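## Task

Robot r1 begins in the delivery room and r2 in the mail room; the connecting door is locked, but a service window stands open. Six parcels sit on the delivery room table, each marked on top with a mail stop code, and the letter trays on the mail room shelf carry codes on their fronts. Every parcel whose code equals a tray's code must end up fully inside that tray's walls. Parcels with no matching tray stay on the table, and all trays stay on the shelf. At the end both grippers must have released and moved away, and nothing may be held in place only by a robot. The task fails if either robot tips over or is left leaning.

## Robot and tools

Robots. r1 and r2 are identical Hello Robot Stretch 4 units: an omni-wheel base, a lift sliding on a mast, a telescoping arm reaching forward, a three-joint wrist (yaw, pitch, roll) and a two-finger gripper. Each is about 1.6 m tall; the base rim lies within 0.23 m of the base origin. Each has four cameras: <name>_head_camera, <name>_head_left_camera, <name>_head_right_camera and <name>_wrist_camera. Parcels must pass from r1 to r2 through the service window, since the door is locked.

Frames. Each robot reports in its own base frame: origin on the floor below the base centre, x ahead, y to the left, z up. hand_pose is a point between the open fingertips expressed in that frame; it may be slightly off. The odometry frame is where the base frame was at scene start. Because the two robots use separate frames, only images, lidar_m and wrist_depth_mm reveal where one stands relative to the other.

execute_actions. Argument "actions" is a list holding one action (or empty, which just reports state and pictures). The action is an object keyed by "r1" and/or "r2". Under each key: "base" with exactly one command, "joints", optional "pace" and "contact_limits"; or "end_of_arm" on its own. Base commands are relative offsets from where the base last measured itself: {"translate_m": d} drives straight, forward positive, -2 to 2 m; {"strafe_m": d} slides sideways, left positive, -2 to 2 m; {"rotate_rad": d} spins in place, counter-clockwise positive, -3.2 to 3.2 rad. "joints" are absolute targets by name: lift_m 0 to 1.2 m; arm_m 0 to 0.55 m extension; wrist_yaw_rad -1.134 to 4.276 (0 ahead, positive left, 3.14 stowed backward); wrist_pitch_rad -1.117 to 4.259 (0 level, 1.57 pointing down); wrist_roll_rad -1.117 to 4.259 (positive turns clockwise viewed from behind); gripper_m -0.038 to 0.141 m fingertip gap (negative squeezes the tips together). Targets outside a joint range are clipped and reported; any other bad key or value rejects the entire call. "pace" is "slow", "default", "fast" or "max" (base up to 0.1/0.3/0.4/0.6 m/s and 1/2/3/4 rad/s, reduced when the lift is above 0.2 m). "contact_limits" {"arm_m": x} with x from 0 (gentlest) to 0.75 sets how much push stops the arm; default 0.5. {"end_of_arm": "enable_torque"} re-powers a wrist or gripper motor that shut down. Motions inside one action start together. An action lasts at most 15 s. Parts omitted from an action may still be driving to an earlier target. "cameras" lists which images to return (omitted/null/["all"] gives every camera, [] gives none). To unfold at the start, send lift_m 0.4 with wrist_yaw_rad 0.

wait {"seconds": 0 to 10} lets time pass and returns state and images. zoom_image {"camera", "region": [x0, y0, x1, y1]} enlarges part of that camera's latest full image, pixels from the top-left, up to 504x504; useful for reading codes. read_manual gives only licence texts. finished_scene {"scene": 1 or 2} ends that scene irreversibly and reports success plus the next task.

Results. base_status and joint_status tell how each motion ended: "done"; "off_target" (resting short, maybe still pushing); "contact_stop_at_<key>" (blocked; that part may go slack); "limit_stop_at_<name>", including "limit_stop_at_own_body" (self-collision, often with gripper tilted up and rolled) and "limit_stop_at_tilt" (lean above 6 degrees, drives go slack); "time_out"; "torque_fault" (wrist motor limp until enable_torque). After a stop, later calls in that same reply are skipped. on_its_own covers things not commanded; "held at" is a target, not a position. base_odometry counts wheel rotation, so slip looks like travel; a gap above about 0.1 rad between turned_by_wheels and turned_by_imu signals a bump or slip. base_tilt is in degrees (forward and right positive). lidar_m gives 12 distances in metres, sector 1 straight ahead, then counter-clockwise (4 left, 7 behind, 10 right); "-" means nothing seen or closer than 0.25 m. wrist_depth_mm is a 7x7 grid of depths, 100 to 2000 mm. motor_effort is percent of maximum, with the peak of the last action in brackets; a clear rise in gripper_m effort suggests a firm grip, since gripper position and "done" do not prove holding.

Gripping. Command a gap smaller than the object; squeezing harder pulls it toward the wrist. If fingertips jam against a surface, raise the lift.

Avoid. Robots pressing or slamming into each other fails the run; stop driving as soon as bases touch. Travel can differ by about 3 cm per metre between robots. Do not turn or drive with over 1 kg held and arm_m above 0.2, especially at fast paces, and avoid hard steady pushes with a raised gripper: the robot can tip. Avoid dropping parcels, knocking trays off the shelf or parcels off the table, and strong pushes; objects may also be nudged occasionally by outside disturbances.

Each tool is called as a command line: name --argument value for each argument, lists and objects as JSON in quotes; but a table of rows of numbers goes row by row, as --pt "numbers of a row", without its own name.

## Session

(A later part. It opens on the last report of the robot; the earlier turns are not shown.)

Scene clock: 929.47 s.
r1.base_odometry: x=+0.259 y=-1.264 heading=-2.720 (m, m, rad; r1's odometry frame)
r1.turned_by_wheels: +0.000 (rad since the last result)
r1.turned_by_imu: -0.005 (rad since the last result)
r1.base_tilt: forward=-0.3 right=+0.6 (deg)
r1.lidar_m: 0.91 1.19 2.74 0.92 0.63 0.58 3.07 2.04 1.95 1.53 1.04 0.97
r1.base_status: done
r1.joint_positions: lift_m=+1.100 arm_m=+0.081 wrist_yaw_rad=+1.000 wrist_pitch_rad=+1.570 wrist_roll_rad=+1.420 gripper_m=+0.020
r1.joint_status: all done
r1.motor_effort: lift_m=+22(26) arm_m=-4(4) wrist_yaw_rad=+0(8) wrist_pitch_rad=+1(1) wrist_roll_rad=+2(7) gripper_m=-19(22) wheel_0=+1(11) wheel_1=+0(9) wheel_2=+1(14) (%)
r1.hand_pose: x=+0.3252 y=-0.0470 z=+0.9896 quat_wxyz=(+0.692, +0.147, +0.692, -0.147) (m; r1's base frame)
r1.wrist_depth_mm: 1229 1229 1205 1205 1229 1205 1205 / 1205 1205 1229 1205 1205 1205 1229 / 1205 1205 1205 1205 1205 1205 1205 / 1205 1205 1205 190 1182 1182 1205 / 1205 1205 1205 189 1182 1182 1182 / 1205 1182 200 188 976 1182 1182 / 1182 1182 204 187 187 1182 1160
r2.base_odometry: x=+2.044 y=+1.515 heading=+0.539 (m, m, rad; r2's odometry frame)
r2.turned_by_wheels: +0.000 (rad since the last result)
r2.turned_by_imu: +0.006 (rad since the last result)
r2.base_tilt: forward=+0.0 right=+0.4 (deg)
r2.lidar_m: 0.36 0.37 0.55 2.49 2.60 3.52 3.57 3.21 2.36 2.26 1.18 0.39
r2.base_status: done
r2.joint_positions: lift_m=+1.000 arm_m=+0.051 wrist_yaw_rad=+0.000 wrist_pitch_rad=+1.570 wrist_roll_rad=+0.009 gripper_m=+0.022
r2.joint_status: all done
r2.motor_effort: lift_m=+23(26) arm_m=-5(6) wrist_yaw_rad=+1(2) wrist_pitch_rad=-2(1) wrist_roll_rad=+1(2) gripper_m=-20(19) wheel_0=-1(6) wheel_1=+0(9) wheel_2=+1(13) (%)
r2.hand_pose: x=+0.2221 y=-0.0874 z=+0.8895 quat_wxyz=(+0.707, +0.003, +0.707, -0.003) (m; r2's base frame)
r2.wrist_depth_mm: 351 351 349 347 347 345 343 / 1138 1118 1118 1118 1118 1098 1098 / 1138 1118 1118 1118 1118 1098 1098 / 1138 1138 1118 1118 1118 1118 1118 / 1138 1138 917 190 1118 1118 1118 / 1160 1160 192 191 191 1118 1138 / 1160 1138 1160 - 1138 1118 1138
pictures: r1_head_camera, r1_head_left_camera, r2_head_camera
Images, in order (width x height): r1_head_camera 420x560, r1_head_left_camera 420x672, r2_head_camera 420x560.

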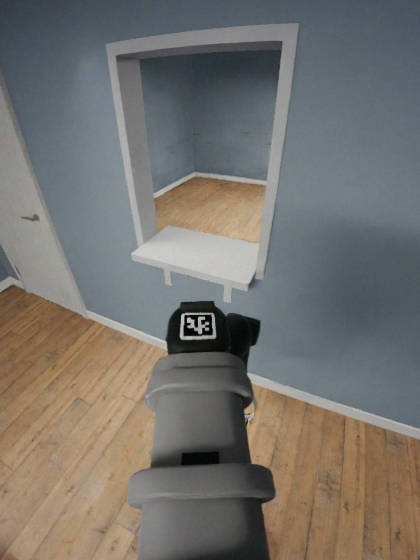

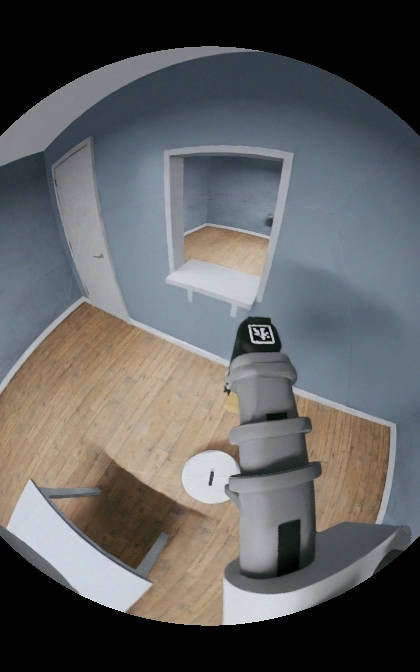

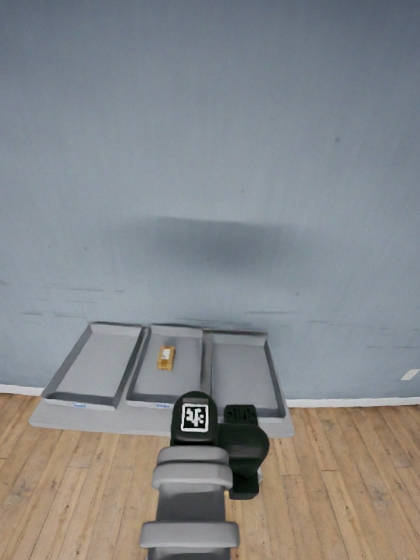

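execute_actions --actions '[{"r1":{"base":{"translate_m":0.40},"joints":{"arm_m":0.533,"wrist_yaw_rad":1.57,"wrist_roll_rad":2.01},"pace":"fast"},"r2":{"base":{"rotate_rad":-0.165},"joints":{"arm_m":0.47,"wrist_roll_rad":-0.15},"pace":"fast"}}]' --cameras '["r1_wrist_camera","r2_wrist_camera"]'

Scene clock: 956.97 s.
r1.base_odometry: x=-0.106 y=-1.428 heading=-2.720 (m, m, rad; r1's odometry frame)
r1.turned_by_wheels: +0.000 (rad since the last result)
r1.turned_by_imu: -0.001 (rad since the last result)
r1.base_tilt: forward=-0.3 right=+0.6 (deg)
r1.lidar_m: 0.55 0.72 1.97 2.61 1.01 0.94 3.37 2.26 2.15 1.00 0.67 0.53
r1.base_status: done
r1.joint_positions: lift_m=+1.100 arm_m=+0.532 wrist_yaw_rad=+1.570 wrist_pitch_rad=+1.570 wrist_roll_rad=+2.010 gripper_m=+0.020
r1.joint_status: all done
r1.motor_effort: lift_m=+22(22) arm_m=+4(4) wrist_yaw_rad=+1(8) wrist_pitch_rad=+1(0) wrist_roll_rad=+0(7) gripper_m=-21(18) wheel_0=+3(9) wheel_1=+1(7) wheel_2=+0(12) (%)
r1.hand_pose: x=+0.7906 y=+0.0002 z=+0.9896 quat_wxyz=(+0.690, +0.154, +0.690, -0.154) (m; r1's base frame)
r1.wrist_depth_mm: 1229 1229 1205 1229 1229 1205 1205 / 314 312 310 310 309 309 307 / 310 310 309 309 307 307 307 / 309 307 307 190 306 306 304 / 307 307 307 189 306 304 303 / 306 306 200 188 303 303 303 / 304 304 204 187 187 301 300
r2.base_odometry: x=+2.044 y=+1.515 heading=+0.374 (m, m, rad; r2's odometry frame)
r2.turned_by_wheels: -0.165 (rad since the last result)
r2.turned_by_imu: -0.167 (rad since the last result)
r2.base_tilt: forward=+0.0 right=+0.4 (deg)
r2.lidar_m: 0.36 0.38 0.45 2.06 2.50 3.09 3.49 3.50 2.50 2.26 1.41 0.38
r2.base_status: done
r2.joint_positions: lift_m=+1.000 arm_m=+0.469 wrist_yaw_rad=+0.000 wrist_pitch_rad=+1.570 wrist_roll_rad=-0.150 gripper_m=+0.022
r2.joint_status: all done
r2.motor_effort: lift_m=+23(23) arm_m=+6(9) wrist_yaw_rad=+2(4) wrist_pitch_rad=+1(1) wrist_roll_rad=-1(4) gripper_m=-21(21) wheel_0=+1(8) wheel_1=+1(2) wheel_2=+2(6) (%)
r2.hand_pose: x=+0.6402 y=-0.0874 z=+0.8895 quat_wxyz=(+0.705, -0.053, +0.705, +0.053) (m; r2's base frame)
r2.wrist_depth_mm: 343 345 349 347 345 343 404 / 351 310 347 347 345 342 640 / 353 315 349 349 347 347 1098 / 355 320 353 351 349 349 1118 / 359 324 353 190 351 353 1098 / 359 314 192 191 191 351 1138 / 362 315 359 - 357 330 1118
pictures: r1_wrist_camera, r2_wrist_camera
Images, in order (width x height): r1_wrist_camera 616x392, r2_wrist_camera 616x392.

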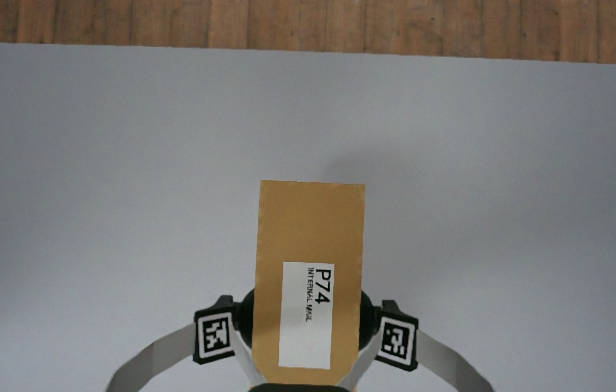

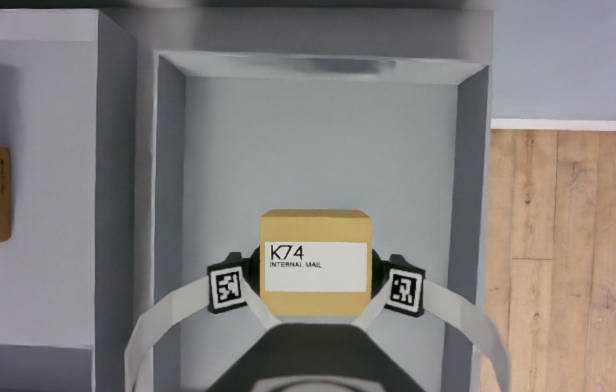

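execute_actions --actions '[{"r1":{"joints":{"lift_m":1.043},"pace":"default"},"r2":{"joints":{"lift_m":0.899},"pace":"default"}}]' --cameras '[]'

execute_actions --actions '[{"r1":{"joints":{"gripper_m":0.095},"pace":"fast"},"r2":{"joints":{"gripper_m":0.085},"pace":"fast"}}]' --cameras '["r1_wrist_camera","r2_wrist_camera"]'

Scene clock: 965.53 s.
r1.base_odometry: x=-0.106 y=-1.428 heading=-2.720 (m, m, rad; r1's odometry frame)
r1.turned_by_wheels: +0.000 (rad since the last result)
r1.turned_by_imu: +0.000 (rad since the last result)
r1.base_tilt: forward=-0.3 right=+0.6 (deg)
r1.lidar_m: 0.53 0.71 1.98 2.64 1.01 0.94 3.33 2.28 2.14 0.98 0.67 0.55
r1.base_status: not commanded
r1.joint_positions: lift_m=+1.043 arm_m=+0.532 wrist_yaw_rad=+1.570 wrist_pitch_rad=+1.570 wrist_roll_rad=+2.010 gripper_m=+0.020
r1.joint_status: all done
r1.motor_effort: lift_m=+18(22) arm_m=+4(4) wrist_yaw_rad=+1(1) wrist_pitch_rad=+1(0) wrist_roll_rad=+1(0) gripper_m=-19(21) wheel_0=+3(3) wheel_1=+1(1) wheel_2=+0(0) (%)
r1.hand_pose: x=+0.7906 y=+0.0002 z=+0.9329 quat_wxyz=(+0.690, +0.154, +0.690, -0.154) (m; r1's base frame)
r1.wrist_depth_mm: 257 256 255 255 255 254 1160 / 255 255 254 253 253 253 252 / 254 253 253 252 251 251 250 / 252 252 251 190 251 250 249 / 251 251 250 189 249 249 248 / 250 250 200 187 247 247 247 / 249 248 203 187 187 245 246
r2.base_odometry: x=+2.044 y=+1.515 heading=+0.374 (m, m, rad; r2's odometry frame)
r2.turned_by_wheels: +0.000 (rad since the last result)
r2.turned_by_imu: -0.001 (rad since the last result)
r2.base_tilt: forward=+0.0 right=+0.3 (deg)
r2.lidar_m: 0.36 0.37 0.49 2.08 2.54 3.07 3.49 3.50 2.47 2.24 1.40 0.40
r2.base_status: not commanded
r2.joint_positions: lift_m=+0.899 arm_m=+0.469 wrist_yaw_rad=+0.000 wrist_pitch_rad=+1.570 wrist_roll_rad=-0.150 gripper_m=+0.022
r2.joint_status: all done
r2.motor_effort: lift_m=+17(17) arm_m=+6(5) wrist_yaw_rad=+2(1) wrist_pitch_rad=-2(0) wrist_roll_rad=-1(0) gripper_m=-20(19) wheel_0=+1(1) wheel_1=+1(1) wheel_2=+2(2) (%)
r2.hand_pose: x=+0.6402 y=-0.0874 z=+0.7890 quat_wxyz=(+0.705, -0.053, +0.705, +0.053) (m; r2's base frame)
r2.wrist_depth_mm: 228 217 232 227 221 216 198 / 220 247 248 247 246 245 220 / 217 249 249 248 248 246 219 / 219 252 252 250 249 248 216 / 220 253 253 190 250 250 216 / 221 227 192 191 191 238 615 / 223 242 256 - 254 254 211
pictures: none
No camera images: the call's "cameras" was empty. Leave "cameras" out to get every camera's image.

Scene clock: 967.10 s.
r1.base_odometry: x=-0.106 y=-1.428 heading=-2.720 (m, m, rad; r1's odometry frame)
r1.turned_by_wheels: +0.000 (rad since the last result)
r1.turned_by_imu: +0.000 (rad since the last result)
r1.base_tilt: forward=-0.3 right=+0.6 (deg)
r1.lidar_m: 0.55 0.70 1.96 2.64 1.02 0.92 3.35 2.26 2.14 1.00 0.65 0.53
r1.base_status: not commanded
r1.joint_positions: lift_m=+1.043 arm_m=+0.532 wrist_yaw_rad=+1.570 wrist_pitch_rad=+1.570 wrist_roll_rad=+2.010 gripper_m=+0.095
r1.joint_status: all done
r1.motor_effort: lift_m=+18(18) arm_m=+4(4) wrist_yaw_rad=+1(1) wrist_pitch_rad=+1(1) wrist_roll_rad=+3(2) gripper_m=+1(20) wheel_0=+3(3) wheel_1=+1(1) wheel_2=+0(0) (%)
r1.hand_pose: x=+0.7906 y=+0.0002 z=+0.9329 quat_wxyz=(+0.690, +0.154, +0.690, -0.154) (m; r1's base frame)
r1.wrist_depth_mm: 257 256 256 255 255 254 1160 / 256 255 255 254 254 252 253 / 254 254 253 252 252 251 251 / 253 253 253 200 250 250 250 / 251 251 251 198 250 249 248 / 250 250 220 197 248 248 246 / 249 248 248 196 246 246 246
r2.base_odometry: x=+2.044 y=+1.515 heading=+0.374 (m, m, rad; r2's odometry frame)
r2.turned_by_wheels: +0.000 (rad since the last result)
r2.turned_by_imu: +0.000 (rad since the last result)
r2.base_tilt: forward=-0.1 right=+0.4 (deg)
r2.lidar_m: 0.37 0.38 0.45 2.09 2.52 3.07 3.48 3.50 2.49 2.27 1.44 0.42
r2.base_status: not commanded
r2.joint_positions: lift_m=+0.899 arm_m=+0.469 wrist_yaw_rad=+0.000 wrist_pitch_rad=+1.570 wrist_roll_rad=-0.150 gripper_m=+0.085
r2.joint_status: all done
r2.motor_effort: lift_m=+17(17) arm_m=+6(6) wrist_yaw_rad=+2(2) wrist_pitch_rad=+0(0) wrist_roll_rad=+0(1) gripper_m=-4(18) wheel_0=+1(1) wheel_1=+1(1) wheel_2=+1(2) (%)
r2.hand_pose: x=+0.6401 y=-0.0874 z=+0.7890 quat_wxyz=(+0.705, -0.053, +0.705, +0.053) (m; r2's base frame)
r2.wrist_depth_mm: 228 217 231 227 221 216 198 / 221 247 248 247 246 244 220 / 217 250 250 248 248 247 219 / 219 252 251 249 249 249 217 / 220 253 253 202 250 250 215 / 222 241 254 202 203 241 615 / 223 235 256 - 254 237 211
pictures: r1_wrist_camera, r2_wrist_camera
Images, in order (width x height): r1_wrist_camera 616x392, r2_wrist_camera 616x392.

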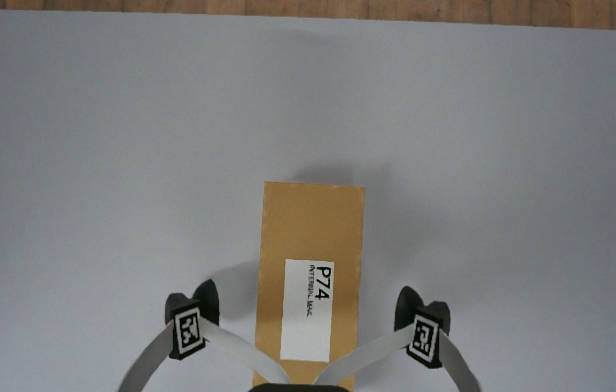

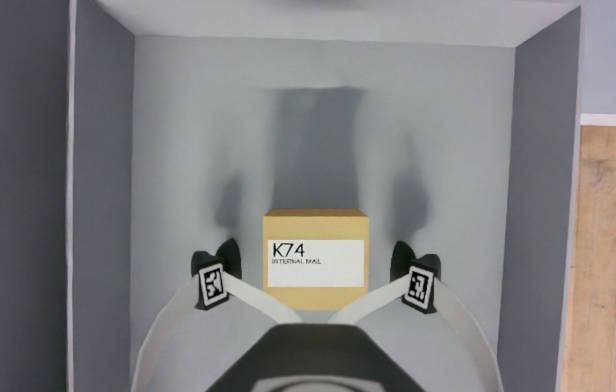

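execute_actions --actions '[{"r1":{"joints":{"lift_m":1.115},"pace":"max"},"r2":{"joints":{"lift_m":0.965},"pace":"max"}}]' --cameras '[]'

Scene clock: 978.83 s.
r1.base_odometry: x=-0.106 y=-1.428 heading=-2.720 (m, m, rad; r1's odometry frame)
r1.turned_by_wheels: +0.000 (rad since the last result)
r1.turned_by_imu: +0.000 (rad since the last result)
r1.base_tilt: forward=-0.3 right=+0.6 (deg)
r1.lidar_m: 0.53 0.72 1.97 2.61 0.99 0.93 3.36 2.29 2.15 0.97 0.66 0.49
r1.base_status: not commanded
r1.joint_positions: lift_m=+1.115 arm_m=+0.532 wrist_yaw_rad=+1.570 wrist_pitch_rad=+1.570 wrist_roll_rad=+2.010 gripper_m=+0.095
r1.joint_status: all done
r1.motor_effort: lift_m=+22(30) arm_m=+4(4) wrist_yaw_rad=+1(1) wrist_pitch_rad=+1(0) wrist_roll_rad=+2(2) gripper_m=-1(4) wheel_0=+3(3) wheel_1=+1(2) wheel_2=+0(0) (%)
r1.hand_pose: x=+0.7906 y=+0.0002 z=+1.0046 quat_wxyz=(+0.690, +0.154, +0.690, -0.154) (m; r1's base frame)
r1.wrist_depth_mm: 1255 1229 1255 1229 1229 1229 1229 / 329 327 327 325 325 325 322 / 325 325 325 324 324 324 324 / 325 324 324 271 320 322 320 / 324 322 322 270 320 320 319 / 322 320 320 267 319 317 317 / 319 319 317 267 317 315 315
r2.base_odometry: x=+2.044 y=+1.515 heading=+0.374 (m, m, rad; r2's odometry frame)
r2.turned_by_wheels: +0.000 (rad since the last result)
r2.turned_by_imu: +0.000 (rad since the last result)
r2.base_tilt: forward=+0.1 right=+0.4 (deg)
r2.lidar_m: 0.36 0.38 0.47 2.11 2.53 3.08 3.46 3.51 2.48 2.26 1.46 0.42
r2.base_status: not commanded
r2.joint_positions: lift_m=+0.965 arm_m=+0.469 wrist_yaw_rad=+0.000 wrist_pitch_rad=+1.570 wrist_roll_rad=-0.150 gripper_m=+0.085
r2.joint_status: all done
r2.motor_effort: lift_m=+23(28) arm_m=+6(6) wrist_yaw_rad=+3(2) wrist_pitch_rad=-2(0) wrist_roll_rad=-1(0) gripper_m=-3(2) wheel_0=+1(1) wheel_1=+1(1) wheel_2=+2(2) (%)
r2.hand_pose: x=+0.6401 y=-0.0874 z=+0.8545 quat_wxyz=(+0.705, -0.053, +0.705, +0.053) (m; r2's base frame)
r2.wrist_depth_mm: 294 315 312 312 310 309 404 / 314 300 314 312 310 290 640 / 317 290 315 314 312 310 1060 / 320 294 317 315 314 312 1078 / 322 300 319 268 317 315 1078 / 325 296 322 320 319 277 1098 / 327 304 325 - 320 319 1098
pictures: none
No camera images: the call's "cameras" was empty. Leave "cameras" out to get every camera's image.

execute_actions --actions '[{"r1":{"base":{"translate_m":-0.4},"joints":{"arm_m":0.05},"pace":"fast"},"r2":{"base":{"translate_m":-0.9},"joints":{"arm_m":0.05},"pace":"max"}}]' --cameras '[]'

execute_actions --actions '[{"r2":{"base":{"rotate_rad":-2.937},"joints":{"lift_m":0.45,"gripper_m":0.141,"wrist_roll_rad":0.01},"pace":"max"}}]' --cameras '["r1_head_camera","r2_head_camera"]'

Scene clock: 1007.03 s.
r1.base_odometry: x=+0.259 y=-1.264 heading=-2.720 (m, m, rad; r1's odometry frame)
r1.turned_by_wheels: -0.001 (rad since the last result)
r1.turned_by_imu: +0.000 (rad since the last result)
r1.base_tilt: forward=-0.3 right=+0.6 (deg)
r1.lidar_m: 0.90 1.19 2.74 0.92 0.64 0.60 3.08 2.08 1.96 1.52 1.05 0.97
r1.base_status: done
r1.joint_positions: lift_m=+1.115 arm_m=+0.051 wrist_yaw_rad=+1.570 wrist_pitch_rad=+1.570 wrist_roll_rad=+2.010 gripper_m=+0.095
r1.joint_status: all done
r1.motor_effort: lift_m=+23(23) arm_m=-4(5) wrist_yaw_rad=+1(1) wrist_pitch_rad=+0(1) wrist_roll_rad=+4(2) gripper_m=+0(2) wheel_0=-4(7) wheel_1=-2(8) wheel_2=-2(10) (%)
r1.hand_pose: x=+0.3090 y=+0.0002 z=+1.0046 quat_wxyz=(+0.690, +0.154, +0.690, -0.154) (m; r1's base frame)
r1.wrist_depth_mm: 1255 1229 1255 1229 1229 1229 1205 / 1229 1229 1229 1229 1205 1229 1229 / 1229 1229 1229 1229 1229 1205 1205 / 1205 1229 1229 1205 1205 1205 1205 / 1205 1205 1205 1229 1205 1205 1205 / 1205 1205 1229 1008 991 1205 1205 / 1205 1205 1182 1008 891 1182 1182
r2.base_odometry: x=+1.206 y=+1.186 heading=+0.374 (m, m, rad; r2's odometry frame)
r2.turned_by_wheels: +0.000 (rad since the last result)
r2.turned_by_imu: -0.004 (rad since the last result)
r2.base_tilt: forward=+0.0 right=+0.2 (deg)
r2.lidar_m: 1.25 1.29 2.14 2.36 2.39 2.86 2.59 2.61 2.66 2.39 2.42 1.89
r2.base_status: done
r2.joint_positions: lift_m=+0.965 arm_m=+0.051 wrist_yaw_rad=+0.000 wrist_pitch_rad=+1.570 wrist_roll_rad=-0.150 gripper_m=+0.085
r2.joint_status: all done
r2.motor_effort: lift_m=+23(23) arm_m=-5(11) wrist_yaw_rad=+2(0) wrist_pitch_rad=-2(2) wrist_roll_rad=+0(0) gripper_m=-2(3) wheel_0=-1(4) wheel_1=-1(5) wheel_2=-1(9) (%)
r2.hand_pose: x=+0.2220 y=-0.0874 z=+0.8545 quat_wxyz=(+0.705, -0.053, +0.705, +0.053) (m; r2's base frame)
r2.wrist_depth_mm: 1078 1078 1078 1060 1060 1060 1060 / 1098 1078 1078 1078 1078 1060 1060 / 1098 1098 1078 1078 1078 1060 1078 / 1118 1118 1098 1078 1078 1078 1078 / 1118 1098 878 878 1078 1098 1078 / 1118 1118 891 891 1098 1098 1098 / 1138 1118 1118 - 1098 1078 1098
pictures: none
No camera images: the call's "cameras" was empty. Leave "cameras" out to get every camera's image.

Scene clock: 1010.03 s.
r1.base_odometry: x=+0.259 y=-1.264 heading=-2.720 (m, m, rad; r1's odometry frame)
r1.turned_by_wheels: +0.000 (rad since the last result)
r1.turned_by_imu: +0.000 (rad since the last result)
r1.base_tilt: forward=-0.3 right=+0.6 (deg)
r1.lidar_m: 0.88 1.19 2.73 0.94 0.61 0.59 3.07 2.05 1.98 1.52 1.03 0.99
r1.base_status: not commanded
r1.joint_positions: lift_m=+1.115 arm_m=+0.051 wrist_yaw_rad=+1.570 wrist_pitch_rad=+1.570 wrist_roll_rad=+2.010 gripper_m=+0.095
r1.joint_status: not commanded
r1.motor_effort: lift_m=+23(22) arm_m=-4(4) wrist_yaw_rad=+2(0) wrist_pitch_rad=+0(1) wrist_roll_rad=+1(3) gripper_m=-3(5) wheel_0=-4(4) wheel_1=-2(2) wheel_2=-2(1) (%)
r1.hand_pose: x=+0.3090 y=+0.0002 z=+1.0046 quat_wxyz=(+0.690, +0.154, +0.690, -0.154) (m; r1's base frame)
r1.wrist_depth_mm: 1255 1229 1255 1255 1255 1229 1205 / 1255 1229 1229 1229 1229 1229 1229 / 1229 1229 1205 1229 1229 1229 1205 / 1229 1205 1205 1205 1205 1205 1205 / 1229 1205 1205 1205 1205 1205 1205 / 1205 1205 1182 991 991 1182 1182 / 1205 1182 1205 976 891 1182 1182
r2.base_odometry: x=+1.206 y=+1.186 heading=-2.562 (m, m, rad; r2's odometry frame)
r2.turned_by_wheels: -2.937 (rad since the last result)
r2.turned_by_imu: -2.958 (rad since the last result)
r2.base_tilt: forward=+0.0 right=+0.4 (deg)
r2.lidar_m: 2.46 2.72 2.47 2.40 2.32 1.31 1.26 1.34 2.40 2.34 2.46 2.66
r2.base_status: done
r2.joint_positions: lift_m=+0.450 arm_m=+0.051 wrist_yaw_rad=+0.000 wrist_pitch_rad=+1.570 wrist_roll_rad=+0.009 gripper_m=+0.141
r2.joint_status: all done
r2.motor_effort: lift_m=+19(27) arm_m=-6(6) wrist_yaw_rad=+0(1) wrist_pitch_rad=-1(0) wrist_roll_rad=+1(5) gripper_m=+0(2) wheel_0=+1(11) wheel_1=+2(6) wheel_2=+1(6) (%)
r2.hand_pose: x=+0.2222 y=-0.0874 z=+0.3399 quat_wxyz=(+0.707, +0.003, +0.707, -0.003) (m; r2's base frame)
r2.wrist_depth_mm: 569 564 564 559 554 554 554 / 569 564 564 559 564 559 554 / 574 569 569 564 564 559 559 / 574 574 574 569 564 564 564 / 580 574 384 439 569 569 569 / 585 364 359 169 394 569 569 / 488 364 362 - 580 574 574
pictures: r1_head_camera, r2_head_camera
Images, in order (width x height): r1_head_camera 420x560, r2_head_camera 420x560.

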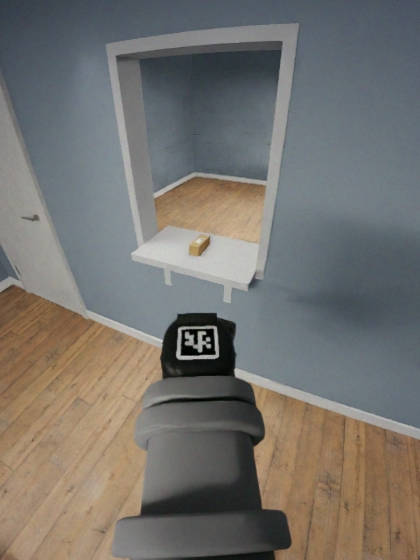

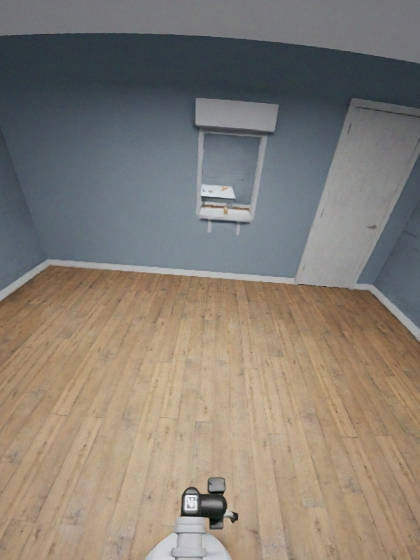

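execute_actions --actions '[{"r2":{"base":{"rotate_rad":-0.073},"joints":{"lift_m":0.4},"pace":"max"}}]' --cameras '[]'

execute_actions --actions '[{"r2":{"base":{"translate_m":2.0},"joints":{"lift_m":1.14,"arm_m":0.3},"pace":"max"}}]' --cameras '["r2_head_camera","r2_wrist_camera"]'

Scene clock: 1021.33 s.
r1.base_odometry: x=+0.259 y=-1.264 heading=-2.720 (m, m, rad; r1's odometry frame)
r1.turned_by_wheels: +0.000 (rad since the last result)
r1.turned_by_imu: +0.000 (rad since the last result)
r1.base_tilt: forward=-0.3 right=+0.6 (deg)
r1.lidar_m: 0.89 1.18 2.71 0.92 0.64 0.61 3.06 2.07 1.97 1.52 1.03 0.98
r1.base_status: not commanded
r1.joint_positions: lift_m=+1.115 arm_m=+0.051 wrist_yaw_rad=+1.570 wrist_pitch_rad=+1.570 wrist_roll_rad=+2.010 gripper_m=+0.095
r1.joint_status: not commanded
r1.motor_effort: lift_m=+23(22) arm_m=-4(4) wrist_yaw_rad=+1(1) wrist_pitch_rad=+0(0) wrist_roll_rad=+1(1) gripper_m=-2(1) wheel_0=-4(3) wheel_1=-3(2) wheel_2=-2(2) (%)
r1.hand_pose: x=+0.3090 y=+0.0002 z=+1.0046 quat_wxyz=(+0.690, +0.154, +0.690, -0.154) (m; r1's base frame)
r1.wrist_depth_mm: 1229 1229 1229 1229 1229 1229 1229 / 1229 1229 1229 1229 1229 1229 1205 / 1255 1229 1229 1229 1205 1229 1205 / 1205 1229 1229 1205 1229 1205 1205 / 1205 1205 1205 1229 1182 1205 1205 / 1205 1205 1205 991 991 1205 1205 / 1205 1182 1205 991 904 1182 1182
r2.base_odometry: x=+1.206 y=+1.186 heading=-2.636 (m, m, rad; r2's odometry frame)
r2.turned_by_wheels: -0.073 (rad since the last result)
r2.turned_by_imu: -0.074 (rad since the last result)
r2.base_tilt: forward=+0.0 right=+0.3 (deg)
r2.lidar_m: 2.48 2.67 2.52 2.38 2.51 1.33 1.26 1.29 2.41 2.35 2.44 2.72
r2.base_status: done
r2.joint_positions: lift_m=+0.400 arm_m=+0.051 wrist_yaw_rad=+0.000 wrist_pitch_rad=+1.570 wrist_roll_rad=+0.009 gripper_m=+0.141
r2.joint_status: all done
r2.motor_effort: lift_m=+18(18) arm_m=-6(6) wrist_yaw_rad=+2(1) wrist_pitch_rad=-2(1) wrist_roll_rad=+3(3) gripper_m=-1(1) wheel_0=+0(5) wheel_1=+0(8) wheel_2=-1(12) (%)
r2.hand_pose: x=+0.2221 y=-0.0874 z=+0.2899 quat_wxyz=(+0.707, +0.003, +0.707, -0.003) (m; r2's base frame)
r2.wrist_depth_mm: 517 517 512 508 508 504 504 / 517 517 517 512 512 508 504 / 521 521 517 521 512 512 508 / 525 525 521 517 517 517 512 / 530 525 351 477 521 517 517 / 535 314 310 168 364 521 521 / 319 312 312 - 525 525 521
pictures: none
No camera images: the call's "cameras" was empty. Leave "cameras" out to get every camera's image.

Scene clock: 1026.53 s.
r1.base_odometry: x=+0.259 y=-1.264 heading=-2.720 (m, m, rad; r1's odometry frame)
r1.turned_by_wheels: +0.000 (rad since the last result)
r1.turned_by_imu: +0.000 (rad since the last result)
r1.base_tilt: forward=-0.3 right=+0.7 (deg)
r1.lidar_m: 0.92 1.21 2.73 0.91 0.63 0.58 3.05 2.08 1.98 1.55 1.05 0.96
r1.base_status: not commanded
r1.joint_positions: lift_m=+1.115 arm_m=+0.051 wrist_yaw_rad=+1.570 wrist_pitch_rad=+1.570 wrist_roll_rad=+2.010 gripper_m=+0.095
r1.joint_status: not commanded
r1.motor_effort: lift_m=+22(22) arm_m=-4(4) wrist_yaw_rad=+0(1) wrist_pitch_rad=+0(1) wrist_roll_rad=+3(1) gripper_m=-1(0) wheel_0=-3(4) wheel_1=-2(2) wheel_2=-2(1) (%)
r1.hand_pose: x=+0.3090 y=+0.0002 z=+1.0046 quat_wxyz=(+0.690, +0.154, +0.690, -0.154) (m; r1's base frame)
r1.wrist_depth_mm: 1255 1229 1229 1229 1229 1229 1229 / 1255 1229 1229 1229 1229 1229 1205 / 1229 1229 1229 1229 1205 1205 1205 / 1229 1205 1229 1205 1205 1229 1205 / 1205 1229 1205 1205 1205 1205 1205 / 1229 1205 1205 991 991 1182 1182 / 1205 1205 1205 991 904 1205 1182
r2.base_odometry: x=-0.543 y=+0.216 heading=-2.635 (m, m, rad; r2's odometry frame)
r2.turned_by_wheels: +0.000 (rad since the last result)
r2.turned_by_imu: +0.007 (rad since the last result)
r2.base_tilt: forward=+0.0 right=+0.2 (deg)
r2.lidar_m: 0.44 0.47 0.84 2.27 2.51 3.43 3.82 3.34 2.43 2.32 0.84 0.49
r2.base_status: done
r2.joint_positions: lift_m=+1.140 arm_m=+0.299 wrist_yaw_rad=+0.000 wrist_pitch_rad=+1.570 wrist_roll_rad=+0.010 gripper_m=+0.141
r2.joint_status: all done
r2.motor_effort: lift_m=+23(30) arm_m=+5(4) wrist_yaw_rad=+3(2) wrist_pitch_rad=+1(1) wrist_roll_rad=+1(2) gripper_m=+0(1) wheel_0=+1(7) wheel_1=-1(11) wheel_2=+1(14) (%)
r2.hand_pose: x=+0.4702 y=-0.0874 z=+1.0295 quat_wxyz=(+0.707, +0.003, +0.707, -0.003) (m; r2's base frame)
r2.wrist_depth_mm: 353 351 351 298 345 347 345 / 355 355 353 300 349 349 347 / 359 357 355 353 353 349 349 / 359 357 359 355 353 353 351 / 1281 1281 1281 1281 1281 1255 1281 / 1308 1281 1078 169 1281 1255 1281 / 1308 1281 1308 - 1281 1281 1255
pictures: r2_head_camera, r2_wrist_camera
Images, in order (width x height): r2_head_camera 420x560, r2_wrist_camera 616x392.

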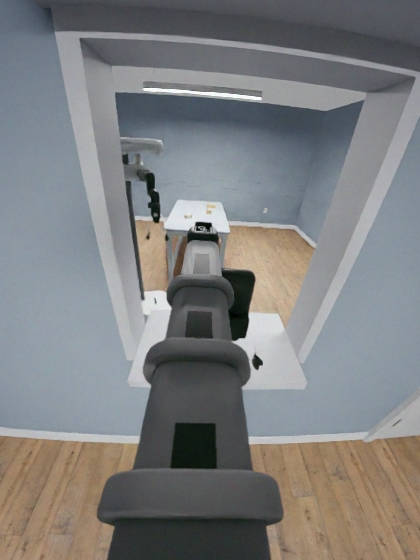

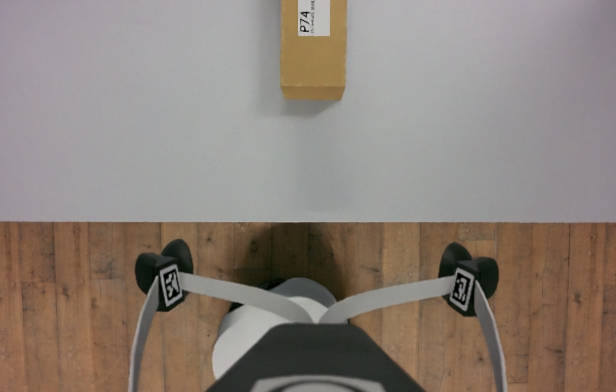

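execute_actions --actions '[{"r2":{"joints":{"lift_m":1.034,"arm_m":0.486,"gripper_m":0.09},"pace":"fast"}}]' --cameras '["r2_wrist_camera"]'

execute_actions --actions '[{"r2":{"joints":{"gripper_m":0.02},"pace":"fast"}}]' --cameras '["r2_wrist_camera"]'

Scene clock: 1036.87 s.
r1.base_odometry: x=+0.259 y=-1.264 heading=-2.720 (m, m, rad; r1's odometry frame)
r1.turned_by_wheels: +0.000 (rad since the last result)
r1.turned_by_imu: +0.000 (rad since the last result)
r1.base_tilt: forward=-0.3 right=+0.7 (deg)
r1.lidar_m: 0.91 1.21 2.73 0.95 0.64 0.58 3.05 2.05 1.97 1.55 1.04 0.97
r1.base_status: not commanded
r1.joint_positions: lift_m=+1.115 arm_m=+0.051 wrist_yaw_rad=+1.570 wrist_pitch_rad=+1.570 wrist_roll_rad=+2.010 gripper_m=+0.095
r1.joint_status: not commanded
r1.motor_effort: lift_m=+23(23) arm_m=-4(4) wrist_yaw_rad=+1(1) wrist_pitch_rad=+0(1) wrist_roll_rad=+1(3) gripper_m=-3(2) wheel_0=-4(4) wheel_1=-2(2) wheel_2=-2(2) (%)
r1.hand_pose: x=+0.3090 y=+0.0002 z=+1.0046 quat_wxyz=(+0.690, +0.154, +0.690, -0.154) (m; r1's base frame)
r1.wrist_depth_mm: 1229 1229 1255 1229 1229 1229 1205 / 1229 1229 1255 1229 1229 1229 1229 / 1229 1229 1205 1205 1205 1229 1205 / 1229 1229 1205 1229 1205 1205 1205 / 1205 1205 1205 1205 1229 1205 1205 / 1205 1205 1205 991 991 1182 1182 / 1205 1205 1205 991 891 1182 1182
r2.base_odometry: x=-0.543 y=+0.216 heading=-2.635 (m, m, rad; r2's odometry frame)
r2.turned_by_wheels: +0.000 (rad since the last result)
r2.turned_by_imu: -0.001 (rad since the last result)
r2.base_tilt: forward=+0.1 right=+0.2 (deg)
r2.lidar_m: 0.46 0.51 0.83 2.25 2.52 3.44 3.81 3.35 2.40 2.31 0.86 0.47
r2.base_status: not commanded
r2.joint_positions: lift_m=+1.034 arm_m=+0.485 wrist_yaw_rad=+0.000 wrist_pitch_rad=+1.570 wrist_roll_rad=+0.010 gripper_m=+0.090
r2.joint_status: all done
r2.motor_effort: lift_m=+17(24) arm_m=+6(6) wrist_yaw_rad=+2(1) wrist_pitch_rad=+1(1) wrist_roll_rad=+1(1) gripper_m=-3(4) wheel_0=+0(1) wheel_1=-1(1) wheel_2=+1(1) (%)
r2.hand_pose: x=+0.6562 y=-0.0874 z=+0.9240 quat_wxyz=(+0.707, +0.003, +0.707, -0.003) (m; r2's base frame)
r2.wrist_depth_mm: 247 247 246 244 244 243 241 / 250 249 248 247 245 245 243 / 251 250 249 248 247 246 245 / 253 252 251 198 249 248 247 / 255 254 252 199 250 249 248 / 257 255 253 200 204 251 250 / 258 257 256 - 253 252 252
pictures: r2_wrist_camera
Images, in order (width x height): r2_wrist_camera 616x392.

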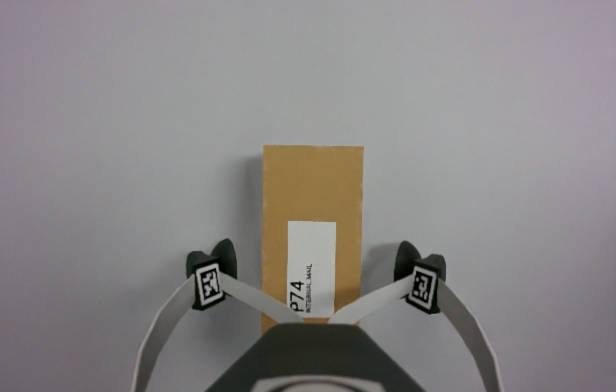

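Scene clock: 1038.37 s.
r1.base_odometry: x=+0.259 y=-1.264 heading=-2.720 (m, m, rad; r1's odometry frame)
r1.turned_by_wheels: +0.000 (rad since the last result)
r1.turned_by_imu: +0.000 (rad since the last result)
r1.base_tilt: forward=-0.3 right=+0.6 (deg)
r1.lidar_m: 0.91 1.19 2.73 0.92 0.63 0.59 3.06 2.07 1.97 1.53 1.04 0.95
r1.base_status: not commanded
r1.joint_positions: lift_m=+1.115 arm_m=+0.051 wrist_yaw_rad=+1.570 wrist_pitch_rad=+1.570 wrist_roll_rad=+2.010 gripper_m=+0.095
r1.joint_status: not commanded
r1.motor_effort: lift_m=+23(23) arm_m=-4(4) wrist_yaw_rad=+1(1) wrist_pitch_rad=+1(1) wrist_roll_rad=-1(2) gripper_m=-3(4) wheel_0=-4(4) wheel_1=-2(2) wheel_2=-2(1) (%)
r1.hand_pose: x=+0.3090 y=+0.0002 z=+1.0046 quat_wxyz=(+0.690, +0.154, +0.690, -0.154) (m; r1's base frame)
r1.wrist_depth_mm: 1255 1255 1229 1255 1229 1229 1229 / 1229 1229 1229 1229 1205 1205 1229 / 1229 1229 1229 1229 1205 1205 1229 / 1229 1205 1205 1205 1229 1205 1205 / 1229 1205 1205 1205 1205 1205 1182 / 1205 1205 1182 991 991 1205 1182 / 1205 1205 1205 991 891 1205 1182
r2.base_odometry: x=-0.543 y=+0.216 heading=-2.635 (m, m, rad; r2's odometry frame)
r2.turned_by_wheels: +0.000 (rad since the last result)
r2.turned_by_imu: +0.000 (rad since the last result)
r2.base_tilt: forward=+0.0 right=+0.4 (deg)
r2.lidar_m: 0.45 0.48 0.85 2.24 2.56 3.46 3.82 3.33 2.43 2.31 0.85 0.51
r2.base_status: not commanded
r2.joint_positions: lift_m=+1.034 arm_m=+0.485 wrist_yaw_rad=+0.000 wrist_pitch_rad=+1.570 wrist_roll_rad=+0.010 gripper_m=+0.020
r2.joint_status: all done
r2.motor_effort: lift_m=+17(17) arm_m=+6(5) wrist_yaw_rad=+1(1) wrist_pitch_rad=+0(1) wrist_roll_rad=+0(1) gripper_m=-20(20) wheel_0=+1(1) wheel_1=-1(1) wheel_2=+1(1) (%)
r2.hand_pose: x=+0.6562 y=-0.0874 z=+0.9240 quat_wxyz=(+0.707, +0.003, +0.707, -0.003) (m; r2's base frame)
r2.wrist_depth_mm: 248 247 245 245 243 242 242 / 249 248 247 246 245 244 244 / 251 250 249 248 247 246 245 / 253 252 250 188 248 247 246 / 255 253 252 189 250 250 248 / 256 256 196 190 190 250 250 / 258 257 256 - 253 252 252
pictures: r2_wrist_camera
Images, in order (width x height): r2_wrist_camera 616x392.

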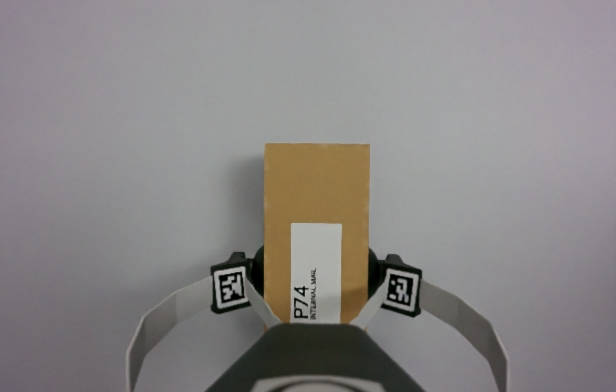

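execute_actions --actions '[{"r2":{"base":{"translate_m":-0.9},"joints":{"arm_m":0.08,"lift_m":1.065},"pace":"max"}}]' --cameras '[]'

execute_actions --actions '[{"r2":{"base":{"rotate_rad":-2.985},"joints":{"lift_m":0.45,"wrist_roll_rad":0.14},"pace":"max"}}]' --cameras '["r2_head_camera"]'

Scene clock: 1058.33 s.
r1.base_odometry: x=+0.259 y=-1.264 heading=-2.720 (m, m, rad; r1's odometry frame)
r1.turned_by_wheels: +0.000 (rad since the last result)
r1.turned_by_imu: +0.000 (rad since the last result)
r1.base_tilt: forward=-0.3 right=+0.6 (deg)
r1.lidar_m: 0.89 1.18 2.75 0.93 0.63 0.57 3.03 2.06 1.97 1.54 1.05 0.97
r1.base_status: not commanded
r1.joint_positions: lift_m=+1.115 arm_m=+0.051 wrist_yaw_rad=+1.570 wrist_pitch_rad=+1.570 wrist_roll_rad=+2.010 gripper_m=+0.095
r1.joint_status: not commanded
r1.motor_effort: lift_m=+22(23) arm_m=-4(4) wrist_yaw_rad=+0(2) wrist_pitch_rad=+0(1) wrist_roll_rad=+1(5) gripper_m=-2(1) wheel_0=-4(4) wheel_1=-2(2) wheel_2=-2(2) (%)
r1.hand_pose: x=+0.3090 y=+0.0002 z=+1.0046 quat_wxyz=(+0.690, +0.154, +0.690, -0.154) (m; r1's base frame)
r1.wrist_depth_mm: 1255 1229 1229 1229 1229 1229 1229 / 1229 1229 1229 1229 1229 1229 1229 / 1229 1229 1229 1205 1205 1205 1205 / 1229 1205 1205 1205 1205 1205 1205 / 1205 1229 1205 1205 1205 1182 1205 / 1205 1205 1205 1008 991 1205 1182 / 1205 1205 1205 991 891 1205 1205
r2.base_odometry: x=+0.244 y=+0.653 heading=-2.636 (m, m, rad; r2's odometry frame)
r2.turned_by_wheels: +0.000 (rad since the last result)
r2.turned_by_imu: -0.004 (rad since the last result)
r2.base_tilt: forward=+0.0 right=+0.3 (deg)
r2.lidar_m: 1.36 1.52 2.12 2.40 2.49 2.95 2.81 2.94 2.45 2.26 2.14 1.46
r2.base_status: done
r2.joint_positions: lift_m=+1.065 arm_m=+0.081 wrist_yaw_rad=+0.000 wrist_pitch_rad=+1.570 wrist_roll_rad=+0.010 gripper_m=+0.020
r2.joint_status: all done
r2.motor_effort: lift_m=+23(23) arm_m=-5(7) wrist_yaw_rad=+2(1) wrist_pitch_rad=+0(0) wrist_roll_rad=+0(2) gripper_m=-19(19) wheel_0=-2(4) wheel_1=-1(4) wheel_2=-1(10) (%)
r2.hand_pose: x=+0.2520 y=-0.0874 z=+0.9545 quat_wxyz=(+0.707, +0.004, +0.707, -0.004) (m; r2's base frame)
r2.wrist_depth_mm: 1182 1182 1182 1160 1160 1138 1160 / 1182 1182 1182 1182 1182 1160 1138 / 1205 1205 1182 1182 1160 1182 1160 / 1205 1205 1205 188 1182 1160 1182 / 1205 1182 1205 189 1182 1182 1182 / 1229 1205 196 189 190 1182 1182 / 1229 1229 1205 - 1205 1182 1205
pictures: none
No camera images: the call's "cameras" was empty. Leave "cameras" out to get every camera's image.

Scene clock: 1061.73 s.
r1.base_odometry: x=+0.259 y=-1.264 heading=-2.720 (m, m, rad; r1's odometry frame)
r1.turned_by_wheels: +0.000 (rad since the last result)
r1.turned_by_imu: +0.000 (rad since the last result)
r1.base_tilt: forward=-0.3 right=+0.6 (deg)
r1.lidar_m: 0.89 1.19 2.73 0.93 0.63 0.58 3.08 2.07 1.95 1.53 1.05 0.97
r1.base_status: not commanded
r1.joint_positions: lift_m=+1.115 arm_m=+0.051 wrist_yaw_rad=+1.570 wrist_pitch_rad=+1.570 wrist_roll_rad=+2.010 gripper_m=+0.095
r1.joint_status: not commanded
r1.motor_effort: lift_m=+22(23) arm_m=-4(4) wrist_yaw_rad=+1(1) wrist_pitch_rad=+1(0) wrist_roll_rad=+2(2) gripper_m=-3(1) wheel_0=-4(4) wheel_1=-2(2) wheel_2=-1(2) (%)
r1.hand_pose: x=+0.3090 y=+0.0002 z=+1.0046 quat_wxyz=(+0.690, +0.154, +0.690, -0.154) (m; r1's base frame)
r1.wrist_depth_mm: 1229 1255 1229 1229 1255 1205 1229 / 1229 1229 1229 1229 1229 1205 1229 / 1229 1229 1229 1229 1205 1229 1205 / 1229 1229 1205 1205 1205 1229 1205 / 1205 1205 1205 1205 1229 1205 1182 / 1205 1205 1205 991 976 1205 1205 / 1205 1205 1182 976 891 1182 1182
r2.base_odometry: x=+0.244 y=+0.653 heading=+0.663 (m, m, rad; r2's odometry frame)
r2.turned_by_wheels: -2.985 (rad since the last result)
r2.turned_by_imu: -3.007 (rad since the last result)
r2.base_tilt: forward=-0.1 right=+0.4 (deg)
r2.lidar_m: 2.35 2.91 2.33 2.29 1.87 1.40 1.36 1.64 2.43 2.40 2.65 2.39
r2.base_status: done
r2.joint_positions: lift_m=+0.450 arm_m=+0.081 wrist_yaw_rad=+0.000 wrist_pitch_rad=+1.570 wrist_roll_rad=+0.139 gripper_m=+0.020
r2.joint_status: all done
r2.motor_effort: lift_m=+18(23) arm_m=-6(6) wrist_yaw_rad=+2(2) wrist_pitch_rad=+0(0) wrist_roll_rad=+1(3) gripper_m=-20(20) wheel_0=+1(7) wheel_1=+2(4) wheel_2=+0(4) (%)
r2.hand_pose: x=+0.2521 y=-0.0874 z=+0.3399 quat_wxyz=(+0.706, +0.049, +0.705, -0.049) (m; r2's base frame)
r2.wrist_depth_mm: 564 564 559 554 554 554 554 / 569 569 564 564 554 554 554 / 574 569 569 564 564 559 554 / 574 574 569 187 564 564 564 / 580 574 574 189 569 569 569 / 580 580 197 190 190 569 574 / 585 366 364 - 392 574 569
pictures: r2_head_camera
Images, in order (width x height): r2_head_camera 420x560.

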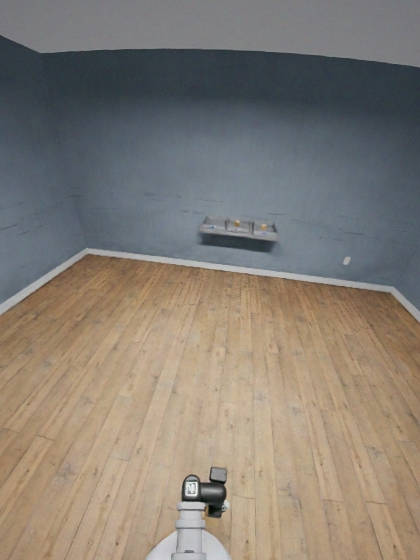

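zoom_image --camera "r2_head_camera" --region '[190, 205, 290, 250]'

Region (190, 205, 290, 250) of r2_head_camera's 420x560 image, scaled by 5.040, with more detail than that image has; it fills the top 227 rows of this view, and the rest is white.

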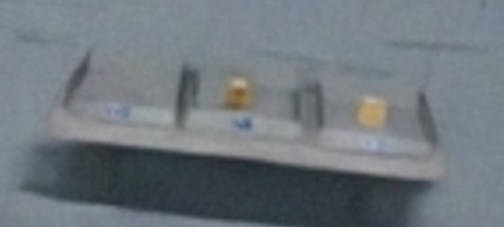

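execute_actions --actions '[{"r2":{"base":{"translate_m":2.0},"joints":{"lift_m":1.0,"arm_m":0.45},"pace":"max"}}]' --cameras '["r2_head_camera","r2_wrist_camera"]'

Scene clock: 1081.80 s.
r1.base_odometry: x=+0.259 y=-1.264 heading=-2.720 (m, m, rad; r1's odometry frame)
r1.turned_by_wheels: +0.000 (rad since the last result)
r1.turned_by_imu: +0.000 (rad since the last result)
r1.base_tilt: forward=-0.3 right=+0.7 (deg)
r1.lidar_m: 0.89 1.20 2.74 0.94 0.65 0.59 3.05 2.05 1.97 1.52 1.06 0.97
r1.base_status: not commanded
r1.joint_positions: lift_m=+1.115 arm_m=+0.051 wrist_yaw_rad=+1.570 wrist_pitch_rad=+1.570 wrist_roll_rad=+2.010 gripper_m=+0.095
r1.joint_status: not commanded
r1.motor_effort: lift_m=+23(22) arm_m=-4(4) wrist_yaw_rad=+0(1) wrist_pitch_rad=+0(1) wrist_roll_rad=+1(0) gripper_m=-1(1) wheel_0=-3(4) wheel_1=-2(2) wheel_2=-2(1) (%)
r1.hand_pose: x=+0.3090 y=+0.0002 z=+1.0046 quat_wxyz=(+0.690, +0.154, +0.690, -0.154) (m; r1's base frame)
r1.wrist_depth_mm: 1255 1255 1229 1229 1229 1229 1229 / 1229 1229 1229 1229 1229 1205 1205 / 1229 1229 1229 1229 1229 1205 1205 / 1205 1229 1205 1205 1229 1205 1205 / 1205 1205 1205 1205 1205 1205 1205 / 1205 1205 1205 991 991 1205 1182 / 1205 1205 1205 1008 891 1182 1205
r2.base_odometry: x=+1.820 y=+1.883 heading=+0.663 (m, m, rad; r2's odometry frame)
r2.turned_by_wheels: +0.000 (rad since the last result)
r2.turned_by_imu: +0.006 (rad since the last result)
r2.base_tilt: forward=+0.0 right=+0.3 (deg)
r2.lidar_m: 0.37 0.92 1.50 2.01 2.25 3.48 3.46 3.36 2.74 2.12 0.50 0.39
r2.base_status: done
r2.joint_positions: lift_m=+1.000 arm_m=+0.449 wrist_yaw_rad=+0.000 wrist_pitch_rad=+1.570 wrist_roll_rad=+0.140 gripper_m=+0.020
r2.joint_status: all done
r2.motor_effort: lift_m=+24(27) arm_m=+5(10) wrist_yaw_rad=+1(3) wrist_pitch_rad=-2(4) wrist_roll_rad=+2(2) gripper_m=-19(21) wheel_0=+0(8) wheel_1=+0(9) wheel_2=+2(12) (%)
r2.hand_pose: x=+0.6202 y=-0.0874 z=+0.8895 quat_wxyz=(+0.706, +0.049, +0.705, -0.049) (m; r2's base frame)
r2.wrist_depth_mm: 466 459 394 329 338 327 334 / 778 750 591 345 345 343 330 / 1118 1118 1098 347 345 345 325 / 1138 1138 1138 188 349 347 327 / 1138 1138 1138 189 351 351 325 / 1160 1138 196 190 190 351 319 / 1160 1160 1160 - 355 355 319
pictures: r2_head_camera, r2_wrist_camera
Images, in order (width x height): r2_head_camera 420x560, r2_wrist_camera 616x392.

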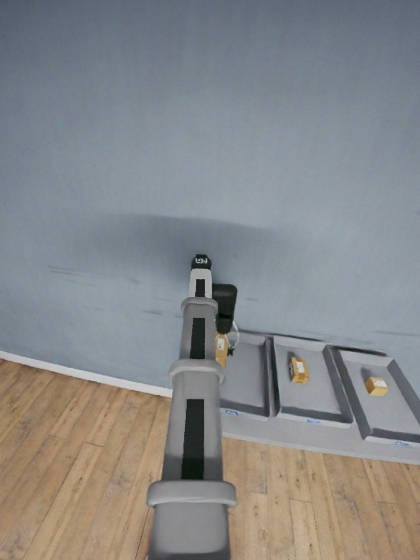

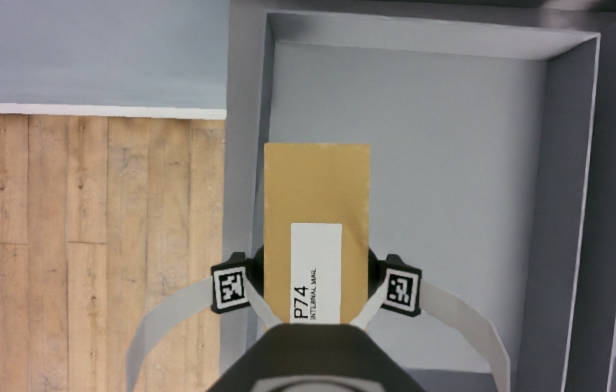

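execute_actions --actions '[{"r2":{"base":{"rotate_rad":-0.119},"joints":{"lift_m":0.975,"arm_m":0.472,"wrist_roll_rad":0.09},"pace":"fast"}}]' --cameras '["r2_wrist_camera"]'

Scene clock: 1093.53 s.
r1.base_odometry: x=+0.259 y=-1.264 heading=-2.720 (m, m, rad; r1's odometry frame)
r1.turned_by_wheels: +0.000 (rad since the last result)
r1.turned_by_imu: +0.000 (rad since the last result)
r1.base_tilt: forward=-0.3 right=+0.7 (deg)
r1.lidar_m: 0.92 1.18 2.72 0.96 0.65 0.59 3.06 2.05 1.97 1.49 1.04 0.97
r1.base_status: not commanded
r1.joint_positions: lift_m=+1.115 arm_m=+0.051 wrist_yaw_rad=+1.570 wrist_pitch_rad=+1.570 wrist_roll_rad=+2.010 gripper_m=+0.095
r1.joint_status: not commanded
r1.motor_effort: lift_m=+22(22) arm_m=-4(4) wrist_yaw_rad=+1(2) wrist_pitch_rad=+1(0) wrist_roll_rad=+2(2) gripper_m=-1(2) wheel_0=-4(4) wheel_1=-2(2) wheel_2=-2(2) (%)
r1.hand_pose: x=+0.3090 y=+0.0002 z=+1.0046 quat_wxyz=(+0.690, +0.154, +0.690, -0.154) (m; r1's base frame)
r1.wrist_depth_mm: 1255 1255 1229 1229 1229 1229 1229 / 1229 1229 1229 1229 1229 1229 1205 / 1205 1229 1229 1229 1229 1229 1229 / 1229 1229 1229 1229 1229 1205 1205 / 1205 1229 1229 1205 1205 1205 1205 / 1205 1205 1205 1008 991 1205 1205 / 1182 1205 1182 991 891 1205 1182
r2.base_odometry: x=+1.820 y=+1.883 heading=+0.544 (m, m, rad; r2's odometry frame)
r2.turned_by_wheels: -0.119 (rad since the last result)
r2.turned_by_imu: -0.120 (rad since the last result)
r2.base_tilt: forward=+0.1 right=+0.2 (deg)
r2.lidar_m: 0.39 0.90 1.28 2.00 2.14 3.00 3.53 3.65 2.80 2.72 0.54 0.39
r2.base_status: done
r2.joint_positions: lift_m=+0.975 arm_m=+0.471 wrist_yaw_rad=+0.000 wrist_pitch_rad=+1.570 wrist_roll_rad=+0.091 gripper_m=+0.020
r2.joint_status: all done
r2.motor_effort: lift_m=+18(24) arm_m=+6(2) wrist_yaw_rad=+2(1) wrist_pitch_rad=-2(0) wrist_roll_rad=-2(2) gripper_m=-18(18) wheel_0=+0(6) wheel_1=+0(3) wheel_2=+0(6) (%)
r2.hand_pose: x=+0.6421 y=-0.0874 z=+0.8650 quat_wxyz=(+0.707, +0.032, +0.706, -0.032) (m; r2's base frame)
r2.wrist_depth_mm: 366 324 310 315 296 296 281 / 569 325 324 322 320 309 317 / 1098 330 325 324 322 309 320 / 1098 332 327 188 325 310 322 / 1118 1118 329 189 327 310 324 / 1138 1118 197 190 190 285 327 / 1138 314 334 - 332 303 327
pictures: r2_wrist_camera
Images, in order (width x height): r2_wrist_camera 616x392.

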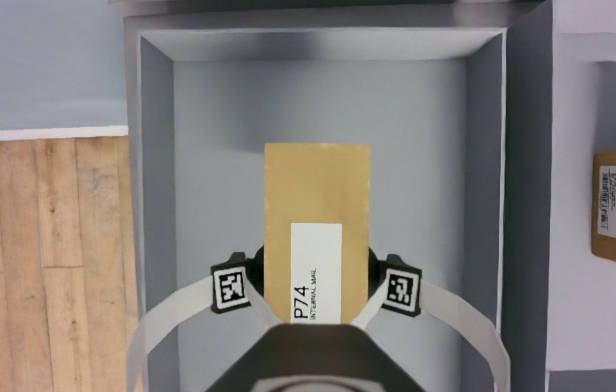

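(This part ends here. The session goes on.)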